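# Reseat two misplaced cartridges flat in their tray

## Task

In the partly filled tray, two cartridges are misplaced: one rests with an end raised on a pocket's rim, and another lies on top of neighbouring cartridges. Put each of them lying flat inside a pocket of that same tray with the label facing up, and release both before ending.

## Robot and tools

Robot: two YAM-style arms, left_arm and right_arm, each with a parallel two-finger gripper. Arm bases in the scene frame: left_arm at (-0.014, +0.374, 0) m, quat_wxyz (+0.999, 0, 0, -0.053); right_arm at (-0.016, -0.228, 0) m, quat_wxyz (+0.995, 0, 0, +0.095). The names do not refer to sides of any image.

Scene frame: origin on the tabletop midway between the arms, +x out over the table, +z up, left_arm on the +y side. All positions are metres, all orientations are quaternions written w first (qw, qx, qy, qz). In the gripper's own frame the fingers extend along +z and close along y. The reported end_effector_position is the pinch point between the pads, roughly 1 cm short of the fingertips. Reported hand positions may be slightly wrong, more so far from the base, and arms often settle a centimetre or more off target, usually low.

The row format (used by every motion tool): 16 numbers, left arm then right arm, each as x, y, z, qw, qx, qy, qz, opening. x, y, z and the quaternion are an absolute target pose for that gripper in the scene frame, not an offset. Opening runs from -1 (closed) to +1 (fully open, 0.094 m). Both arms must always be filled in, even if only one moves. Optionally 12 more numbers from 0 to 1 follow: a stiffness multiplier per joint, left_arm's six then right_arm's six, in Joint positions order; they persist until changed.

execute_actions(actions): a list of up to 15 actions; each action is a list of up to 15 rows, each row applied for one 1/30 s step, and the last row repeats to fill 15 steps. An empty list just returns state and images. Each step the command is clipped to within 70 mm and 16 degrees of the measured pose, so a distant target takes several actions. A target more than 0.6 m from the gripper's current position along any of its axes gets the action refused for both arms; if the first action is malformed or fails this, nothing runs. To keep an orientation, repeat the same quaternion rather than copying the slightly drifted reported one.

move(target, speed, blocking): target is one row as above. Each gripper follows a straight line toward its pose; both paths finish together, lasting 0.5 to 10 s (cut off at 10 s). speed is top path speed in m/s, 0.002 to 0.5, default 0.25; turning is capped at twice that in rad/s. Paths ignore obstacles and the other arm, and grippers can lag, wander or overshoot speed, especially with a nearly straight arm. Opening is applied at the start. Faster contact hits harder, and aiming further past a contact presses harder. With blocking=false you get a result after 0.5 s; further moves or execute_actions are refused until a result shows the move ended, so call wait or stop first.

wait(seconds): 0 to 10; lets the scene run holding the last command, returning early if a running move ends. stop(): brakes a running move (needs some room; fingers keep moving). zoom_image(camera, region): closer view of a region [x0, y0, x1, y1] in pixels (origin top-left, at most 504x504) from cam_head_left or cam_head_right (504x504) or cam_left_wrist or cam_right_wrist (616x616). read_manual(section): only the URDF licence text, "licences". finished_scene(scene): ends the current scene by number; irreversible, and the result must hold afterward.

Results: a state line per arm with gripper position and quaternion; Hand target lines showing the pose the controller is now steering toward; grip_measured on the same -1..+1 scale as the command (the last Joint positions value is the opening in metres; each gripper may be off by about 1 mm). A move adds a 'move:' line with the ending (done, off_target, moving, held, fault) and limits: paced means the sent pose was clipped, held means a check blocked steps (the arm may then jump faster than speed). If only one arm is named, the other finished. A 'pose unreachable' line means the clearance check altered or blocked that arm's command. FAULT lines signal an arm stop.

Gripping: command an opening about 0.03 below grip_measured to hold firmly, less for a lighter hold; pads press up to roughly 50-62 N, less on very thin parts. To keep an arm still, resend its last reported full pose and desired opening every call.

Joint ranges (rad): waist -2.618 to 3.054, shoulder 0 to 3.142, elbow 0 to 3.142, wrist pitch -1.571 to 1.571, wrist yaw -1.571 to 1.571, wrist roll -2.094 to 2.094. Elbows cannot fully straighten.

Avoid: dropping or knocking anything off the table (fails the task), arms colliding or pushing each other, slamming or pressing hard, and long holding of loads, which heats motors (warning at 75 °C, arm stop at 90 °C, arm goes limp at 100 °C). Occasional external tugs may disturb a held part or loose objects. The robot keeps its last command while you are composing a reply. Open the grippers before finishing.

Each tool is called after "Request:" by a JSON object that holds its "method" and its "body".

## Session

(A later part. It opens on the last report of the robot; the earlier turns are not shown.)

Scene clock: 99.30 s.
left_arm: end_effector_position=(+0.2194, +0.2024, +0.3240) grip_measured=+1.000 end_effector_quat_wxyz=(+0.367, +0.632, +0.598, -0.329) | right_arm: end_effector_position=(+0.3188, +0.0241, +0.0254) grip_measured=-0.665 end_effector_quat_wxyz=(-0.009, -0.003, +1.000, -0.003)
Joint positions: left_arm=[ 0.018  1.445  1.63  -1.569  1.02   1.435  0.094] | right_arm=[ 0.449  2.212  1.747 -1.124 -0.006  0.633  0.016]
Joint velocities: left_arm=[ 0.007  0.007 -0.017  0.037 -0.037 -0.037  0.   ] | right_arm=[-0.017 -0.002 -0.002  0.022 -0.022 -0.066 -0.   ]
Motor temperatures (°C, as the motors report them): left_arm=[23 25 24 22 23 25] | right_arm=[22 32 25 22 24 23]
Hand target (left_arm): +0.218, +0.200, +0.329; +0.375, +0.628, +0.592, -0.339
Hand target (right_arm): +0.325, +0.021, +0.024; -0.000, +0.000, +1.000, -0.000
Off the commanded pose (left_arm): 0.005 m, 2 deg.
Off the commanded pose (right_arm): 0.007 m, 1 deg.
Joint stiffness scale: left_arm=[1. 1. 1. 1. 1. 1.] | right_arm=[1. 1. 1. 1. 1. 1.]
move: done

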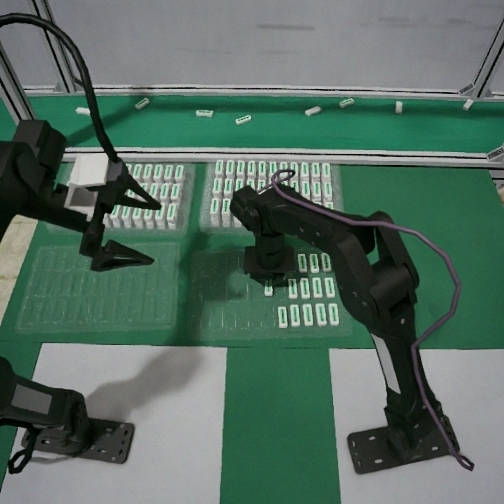

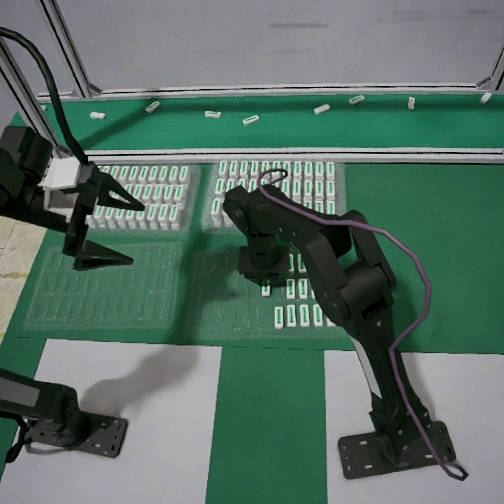

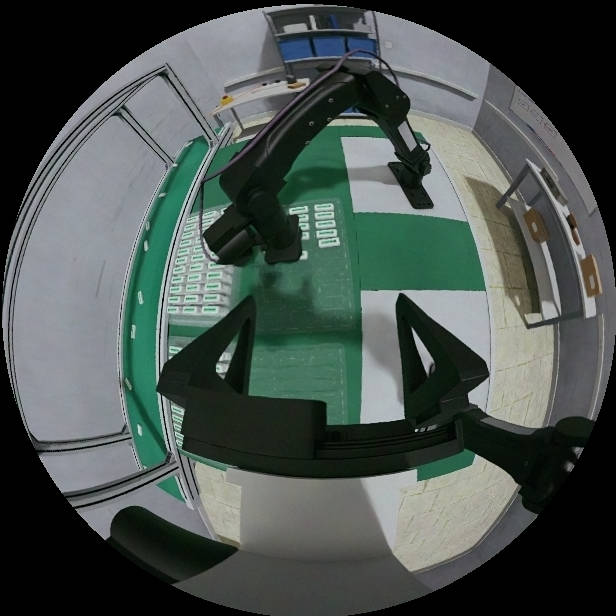

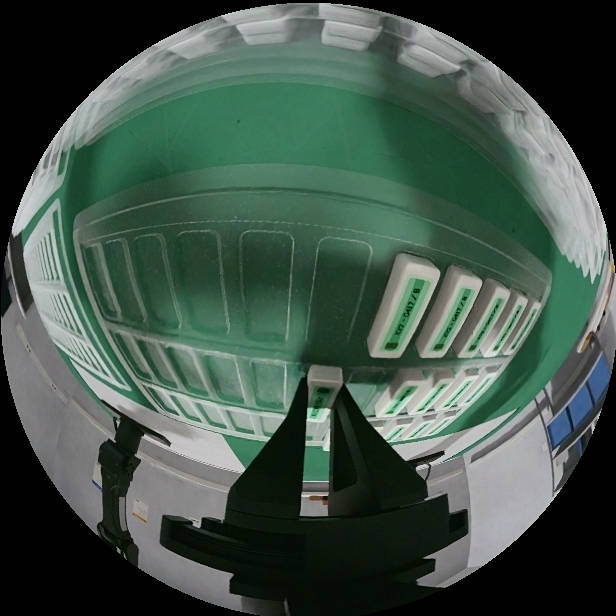

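Request:
{"method": "move", "body": {"target": [0.2183,0.2,0.3285,0.375,0.628,0.592,-0.339,1, 0.325,0.021,0.024,0,0,-1,0,-0.4]}}

Request:
{"method": "move", "body": {"target": [0.2183,0.2,0.3285,0.375,0.628,0.592,-0.339,1, 0.32,0.021,0.08,0,0,-1,0,-0.4], "speed": 0.1}}

Request:
{"method": "move", "body": {"target": [0.2183,0.2,0.3285,0.375,0.628,0.592,-0.339,1, 0.19,-0.003,0.06,0,0,-1,0,-1]}}

Request:
{"method": "zoom_image", "body": {"camera": "cam_head_left", "region": [200, 230, 360, 390]}}

Scene clock: 110.07 s.
left_arm: end_effector_position=(+0.2194, +0.2024, +0.3240) grip_measured=+1.000 end_effector_quat_wxyz=(+0.367, +0.633, +0.598, -0.329) | right_arm: end_effector_position=(+0.3206, +0.0255, +0.0254) grip_measured=-0.402 end_effector_quat_wxyz=(-0.006, -0.003, +1.000, -0.001)
Joint positions: left_arm=[ 0.018  1.445  1.63  -1.569  1.02   1.435  0.094] | right_arm=[ 0.449  2.212  1.747 -1.115 -0.006  0.633  0.028]
Joint velocities: left_arm=[-0.007 -0.007  0.012 -0.022 -0.022  0.007  0.   ] | right_arm=[-0.007 -0.007 -0.002  0.022  0.007 -0.037  0.   ]
Motor temperatures (°C, as the motors report them): left_arm=[23 25 24 22 23 25] | right_arm=[22 33 25 22 24 23]
Hand target (left_arm): +0.218, +0.200, +0.328; +0.375, +0.628, +0.592, -0.339
Hand target (right_arm): +0.325, +0.021, +0.024; -0.000, +0.000, +1.000, -0.000
Off the commanded pose (left_arm): 0.005 m, 2 deg.
Off the commanded pose (right_arm): 0.006 m, 1 deg.
Joint stiffness scale: left_arm=[1. 1. 1. 1. 1. 1.] | right_arm=[1. 1. 1. 1. 1. 1.]
move: done

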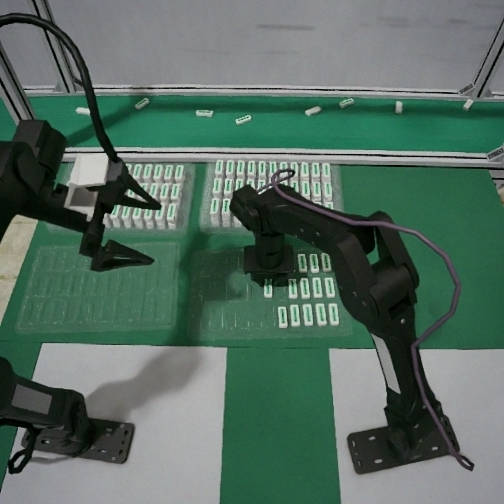

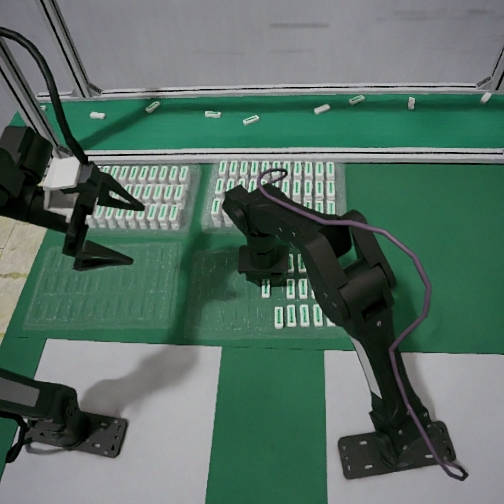

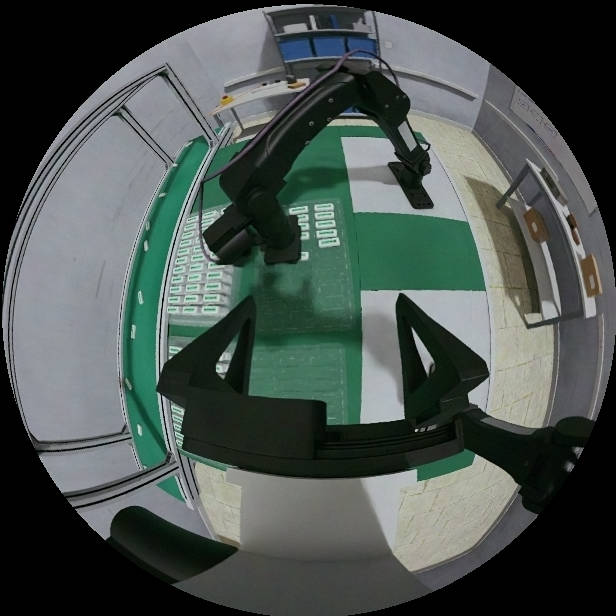

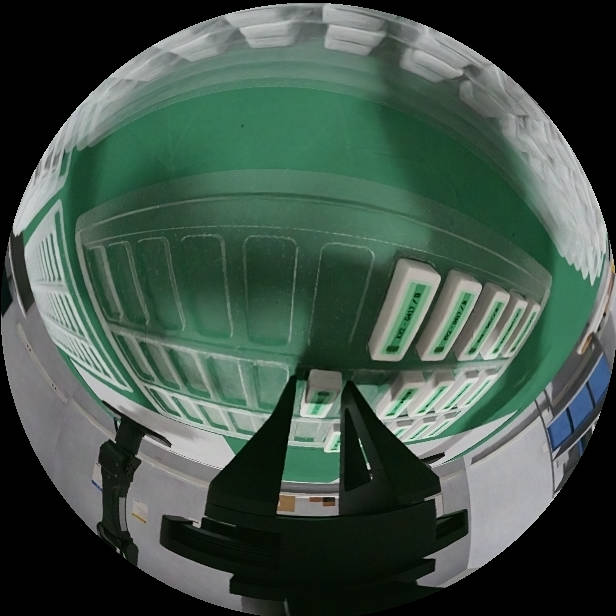

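Scene clock: 111.17 s.
left_arm: end_effector_position=(+0.2193, +0.2023, +0.3241) grip_measured=+1.000 end_effector_quat_wxyz=(+0.367, +0.632, +0.597, -0.329) | right_arm: end_effector_position=(+0.3134, +0.0201, +0.0644) grip_measured=-0.402 end_effector_quat_wxyz=(-0.015, -0.003, +1.000, -0.008)
Joint positions: left_arm=[ 0.018  1.445  1.63  -1.569  1.021  1.435  0.094] | right_arm=[ 0.449  2.174  1.84  -1.272 -0.006  0.633  0.028]
Joint velocities: left_arm=[-0.002 -0.007 -0.002 -0.037  0.037  0.051  0.   ] | right_arm=[ 0.002 -0.007 -0.002  0.081  0.022 -0.007 -0.   ]
Motor temperatures (°C, as the motors report them): left_arm=[23 25 24 22 23 25] | right_arm=[22 33 25 22 24 23]
Hand target (left_arm): +0.218, +0.200, +0.329; +0.375, +0.628, +0.592, -0.339
Hand target (right_arm): +0.319, +0.020, +0.080; +0.000, +0.000, +1.000, +0.000
Off the commanded pose (left_arm): 0.005 m, 2 deg.
Off the commanded pose (right_arm): 0.017 m, 2 deg.
Joint stiffness scale: left_arm=[1. 1. 1. 1. 1. 1.] | right_arm=[1. 1. 1. 1. 1. 1.]
move: off_target (right_arm)

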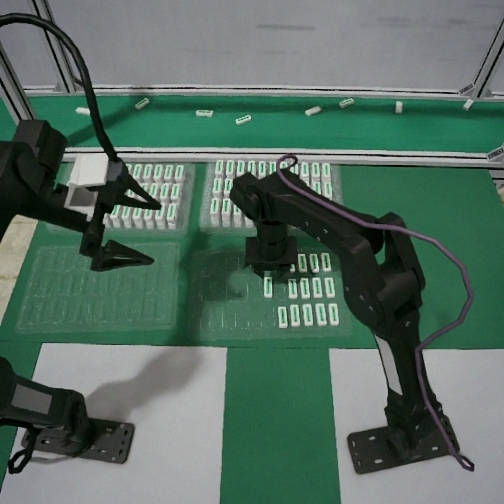

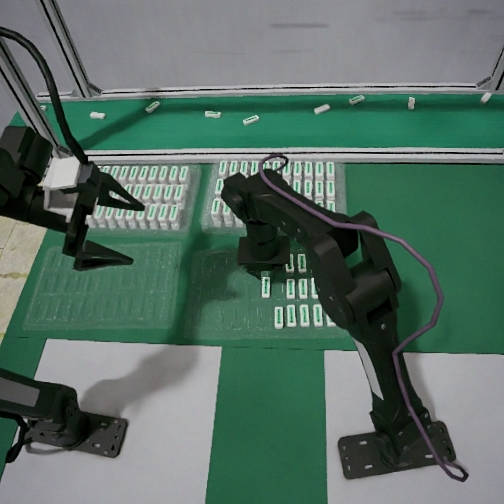

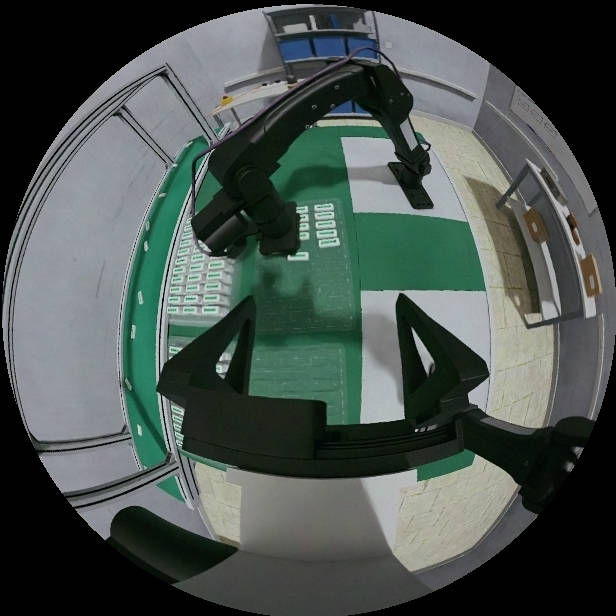

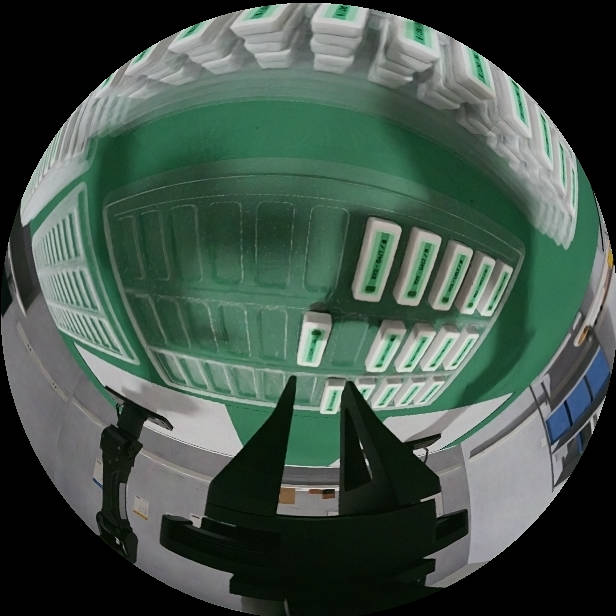

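Scene clock: 112.33 s.
left_arm: end_effector_position=(+0.2193, +0.2023, +0.3241) grip_measured=+1.000 end_effector_quat_wxyz=(+0.367, +0.632, +0.597, -0.329) | right_arm: end_effector_position=(+0.1902, -0.0057, +0.0556) grip_measured=-0.980 end_effector_quat_wxyz=(-0.013, +0.001, +1.000, -0.008)
Joint positions: left_arm=[ 0.018  1.445  1.63  -1.569  1.021  1.435  0.094] | right_arm=[ 0.623  1.758  1.22  -1.062 -0.008  0.816  0.001]
Joint velocities: left_arm=[-0.012 -0.022  0.012  0.081 -0.037 -0.066  0.   ] | right_arm=[-0.007 -0.017  0.002 -0.051 -0.022 -0.007 -0.   ]
Motor temperatures (°C, as the motors report them): left_arm=[23 25 24 22 23 25] | right_arm=[22 33 25 22 24 23]
Hand target (left_arm): +0.218, +0.200, +0.329; +0.375, +0.628, +0.592, -0.339
Hand target (right_arm): +0.191, -0.003, +0.059; -0.001, +0.000, +1.000, +0.001
Off the commanded pose (left_arm): 0.005 m, 2 deg.
Off the commanded pose (right_arm): 0.005 m, 2 deg.
Joint stiffness scale: left_arm=[1. 1. 1. 1. 1. 1.] | right_arm=[1. 1. 1. 1. 1. 1.]
move: done

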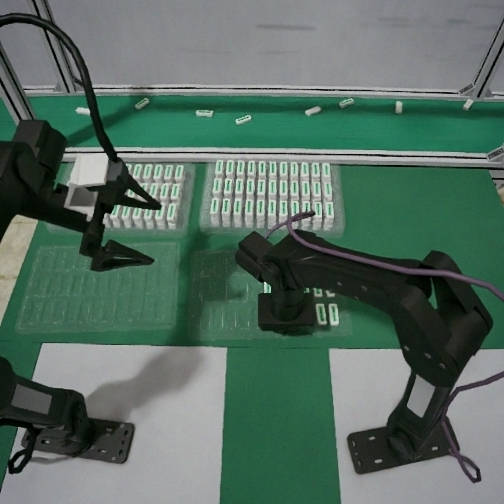

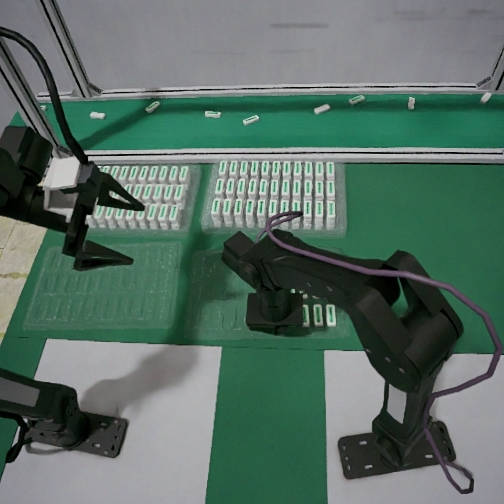

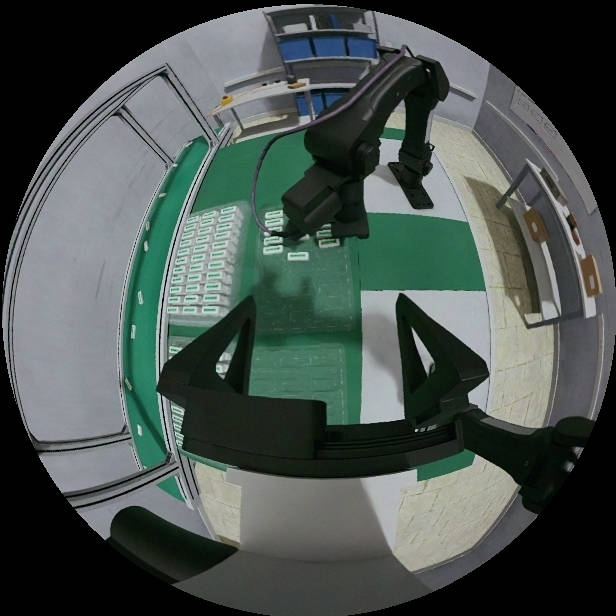

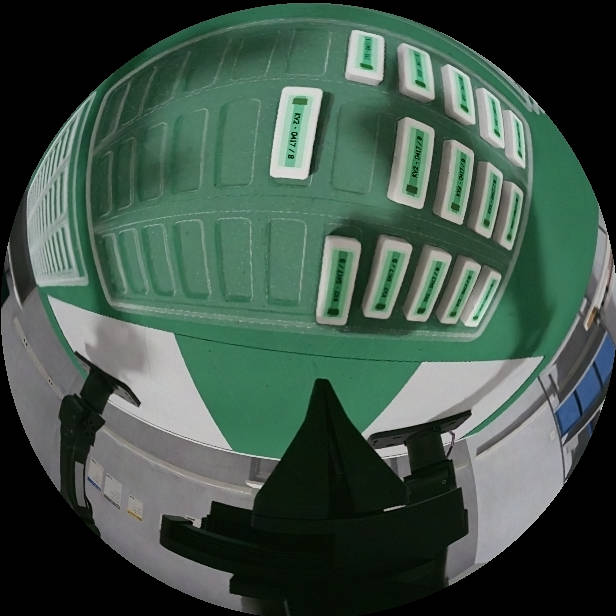

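Region (200, 230, 360, 390) of cam_head_left's 504x504 image, scaled by 3.150, with more detail than that image has.

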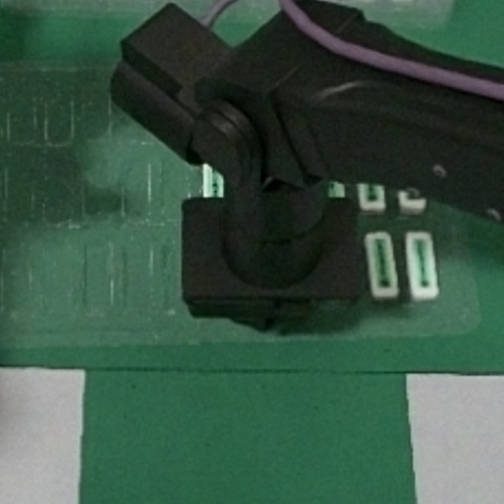

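Request:
{"method": "move", "body": {"target": [0.2183,0.2,0.3285,0.375,0.628,0.592,-0.339,1, 0.19,-0.012,0.033,0,0,-1,0,-1], "speed": 0.05}}

Request:
{"method": "move", "body": {"target": [0.2183,0.2,0.3285,0.375,0.628,0.592,-0.339,1, 0.215,-0.012,0.033,0,0,-1,0,-1], "speed": 0.03}}

Scene clock: 124.33 s.
left_arm: end_effector_position=(+0.2194, +0.2024, +0.3241) grip_measured=+1.000 end_effector_quat_wxyz=(+0.367, +0.632, +0.597, -0.329) | right_arm: end_effector_position=(+0.1861, -0.0100, +0.0322) grip_measured=-0.980 end_effector_quat_wxyz=(-0.009, -0.002, +1.000, -0.004)
Joint positions: left_arm=[ 0.018  1.445  1.63  -1.569  1.02   1.435  0.094] | right_arm=[ 0.623  1.758  1.122 -0.953 -0.008  0.81   0.001]
Joint velocities: left_arm=[ 0.017 -0.007  0.007 -0.037 -0.037 -0.007  0.   ] | right_arm=[ 0.012 -0.007 -0.007  0.051  0.022 -0.081  0.002]
Motor temperatures (°C, as the motors report them): left_arm=[23 25 24 22 23 25] | right_arm=[22 32 25 22 24 23]
Hand target (left_arm): +0.218, +0.200, +0.328; +0.375, +0.628, +0.592, -0.339
Hand target (right_arm): +0.190, -0.012, +0.033; -0.000, +0.000, +1.000, -0.000
Off the commanded pose (left_arm): 0.005 m, 2 deg.
Off the commanded pose (right_arm): 0.004 m, 1 deg.
Joint stiffness scale: left_arm=[1. 1. 1. 1. 1. 1.] | right_arm=[1. 1. 1. 1. 1. 1.]
move: done

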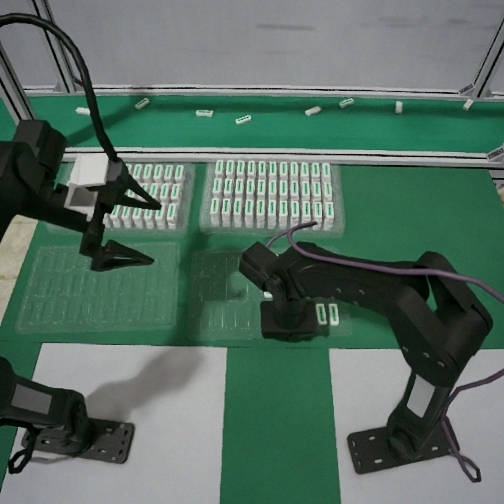

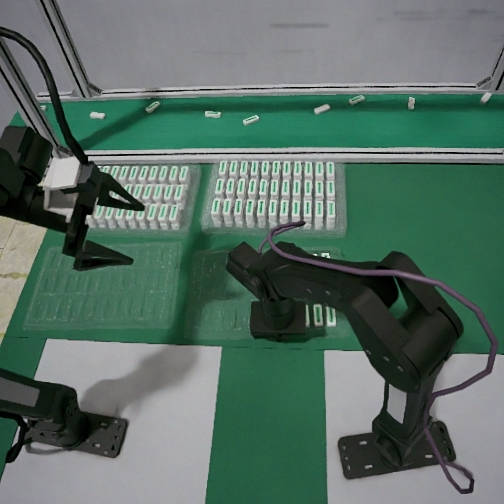

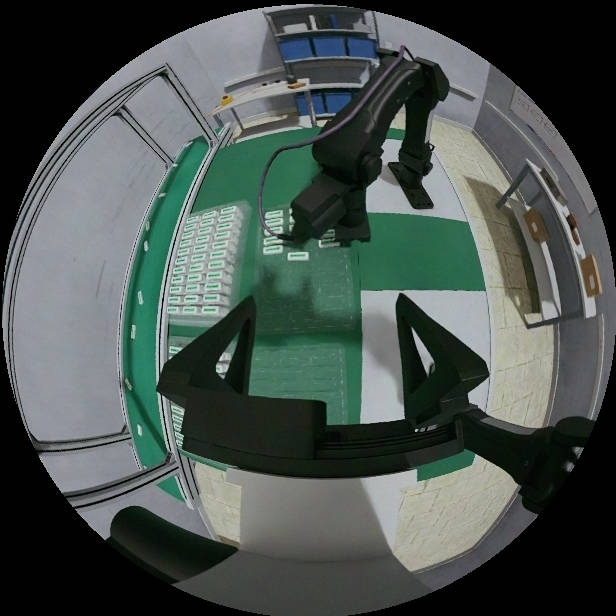

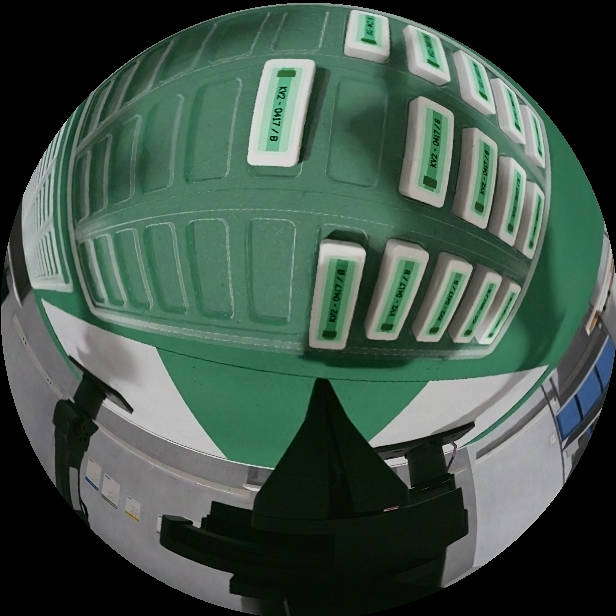

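Scene clock: 125.57 s.
left_arm: end_effector_position=(+0.2194, +0.2024, +0.3240) grip_measured=+1.000 end_effector_quat_wxyz=(+0.367, +0.632, +0.598, -0.329) | right_arm: end_effector_position=(+0.2031, -0.0158, +0.0271) grip_measured=-0.980 end_effector_quat_wxyz=(-0.014, -0.003, +1.000, -0.008)
Joint positions: left_arm=[ 0.018  1.445  1.63  -1.569  1.02   1.435  0.094] | right_arm=[ 0.57   1.804  1.156 -0.953 -0.008  0.755  0.001]
Joint velocities: left_arm=[-0.012 -0.002  0.002 -0.007  0.037 -0.051  0.   ] | right_arm=[-0.022 -0.012  0.002  0.022 -0.037 -0.037  0.001]
Motor temperatures (°C, as the motors report them): left_arm=[23 25 24 22 23 25] | right_arm=[22 32 25 22 24 23]
Hand target (left_arm): +0.218, +0.200, +0.329; +0.375, +0.628, +0.592, -0.339
Hand target (right_arm): +0.215, -0.012, +0.033; +0.000, +0.000, +1.000, -0.000
Off the commanded pose (left_arm): 0.005 m, 2 deg.
Off the commanded pose (right_arm): 0.014 m, 2 deg.
Joint stiffness scale: left_arm=[1. 1. 1. 1. 1. 1.] | right_arm=[1. 1. 1. 1. 1. 1.]
move: off_target (right_arm)

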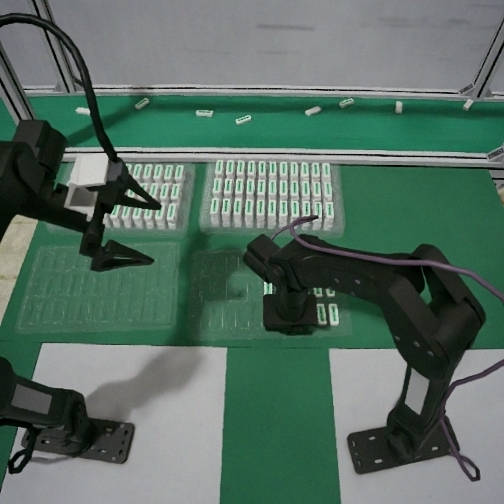

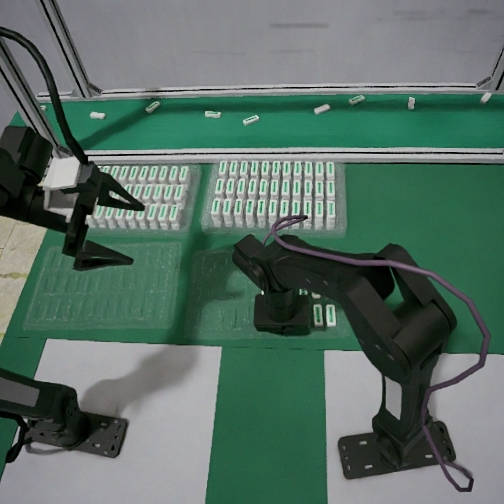

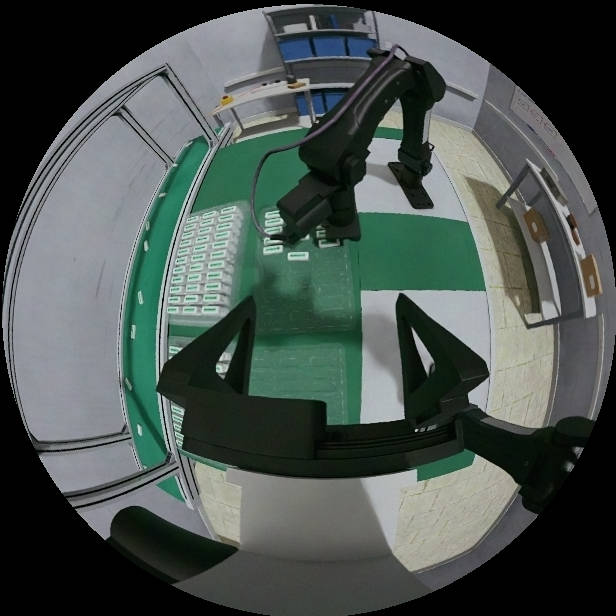

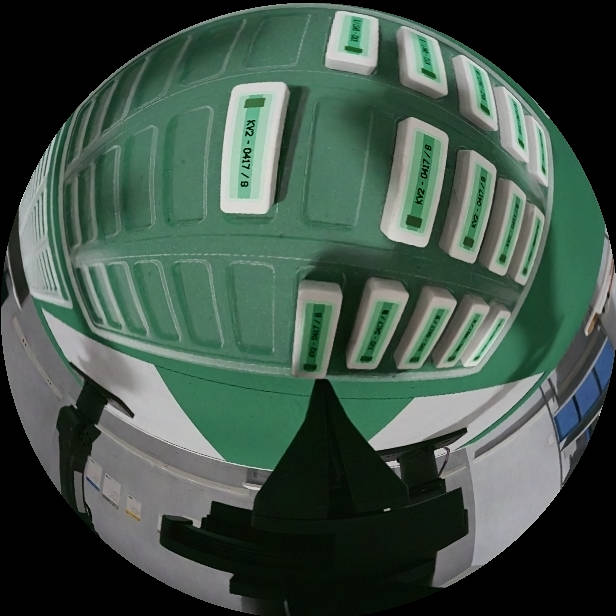

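Request:
{"method": "move", "body": {"target": [0.2183,0.2,0.3285,0.375,0.628,0.592,-0.339,1, 0.225,-0.008,0.036,0,0,-1,0,-1], "speed": 0.03}}

Scene clock: 131.10 s.
left_arm: end_effector_position=(+0.2194, +0.2024, +0.3240) grip_measured=+1.000 end_effector_quat_wxyz=(+0.367, +0.632, +0.598, -0.329) | right_arm: end_effector_position=(+0.2160, -0.0086, +0.0298) grip_measured=-0.980 end_effector_quat_wxyz=(-0.008, -0.003, +1.000, -0.001)
Joint positions: left_arm=[ 0.018  1.445  1.63  -1.569  1.02   1.435  0.094] | right_arm=[ 0.558  1.835  1.208 -0.957 -0.008  0.742  0.001]
Joint velocities: left_arm=[-0.002 -0.022 -0.007  0.007  0.007 -0.037  0.   ] | right_arm=[-0.022  0.022  0.002 -0.066  0.037  0.007 -0.002]
Motor temperatures (°C, as the motors report them): left_arm=[23 25 24 22 23 25] | right_arm=[22 31 25 22 24 23]
Hand target (left_arm): +0.218, +0.200, +0.329; +0.375, +0.628, +0.592, -0.339
Hand target (right_arm): +0.225, -0.008, +0.036; +0.000, +0.000, +1.000, +0.000
Off the commanded pose (left_arm): 0.005 m, 2 deg.
Off the commanded pose (right_arm): 0.011 m, 1 deg.
Joint stiffness scale: left_arm=[1. 1. 1. 1. 1. 1.] | right_arm=[1. 1. 1. 1. 1. 1.]
move: off_target (right_arm)

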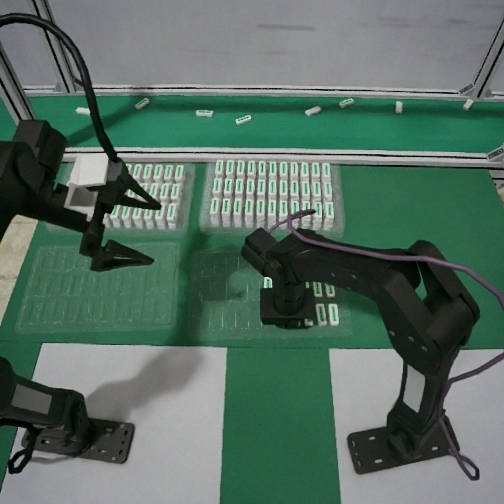

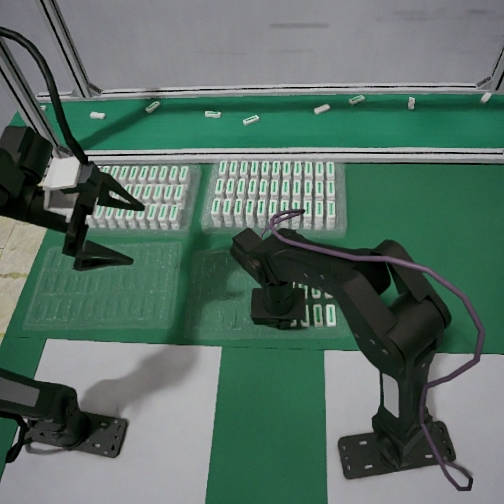

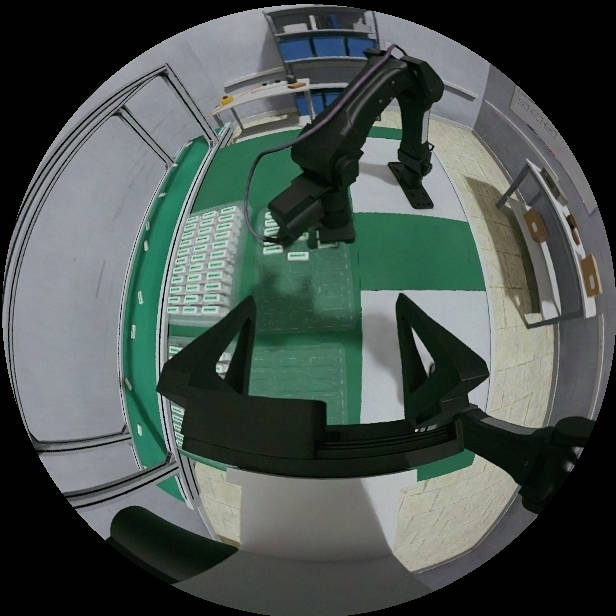

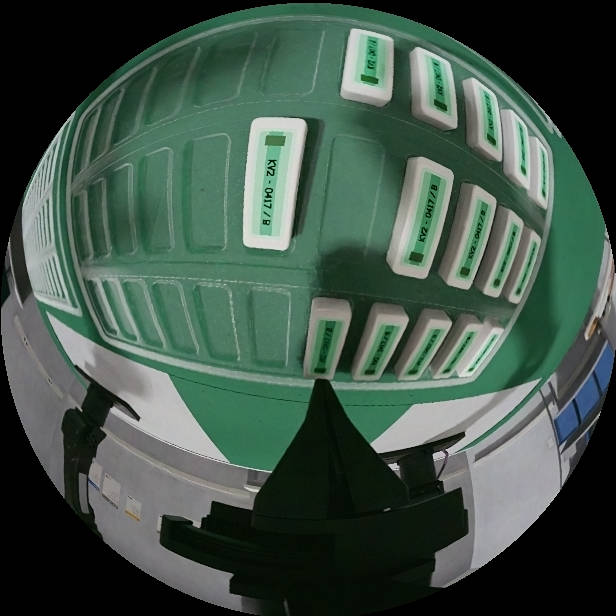

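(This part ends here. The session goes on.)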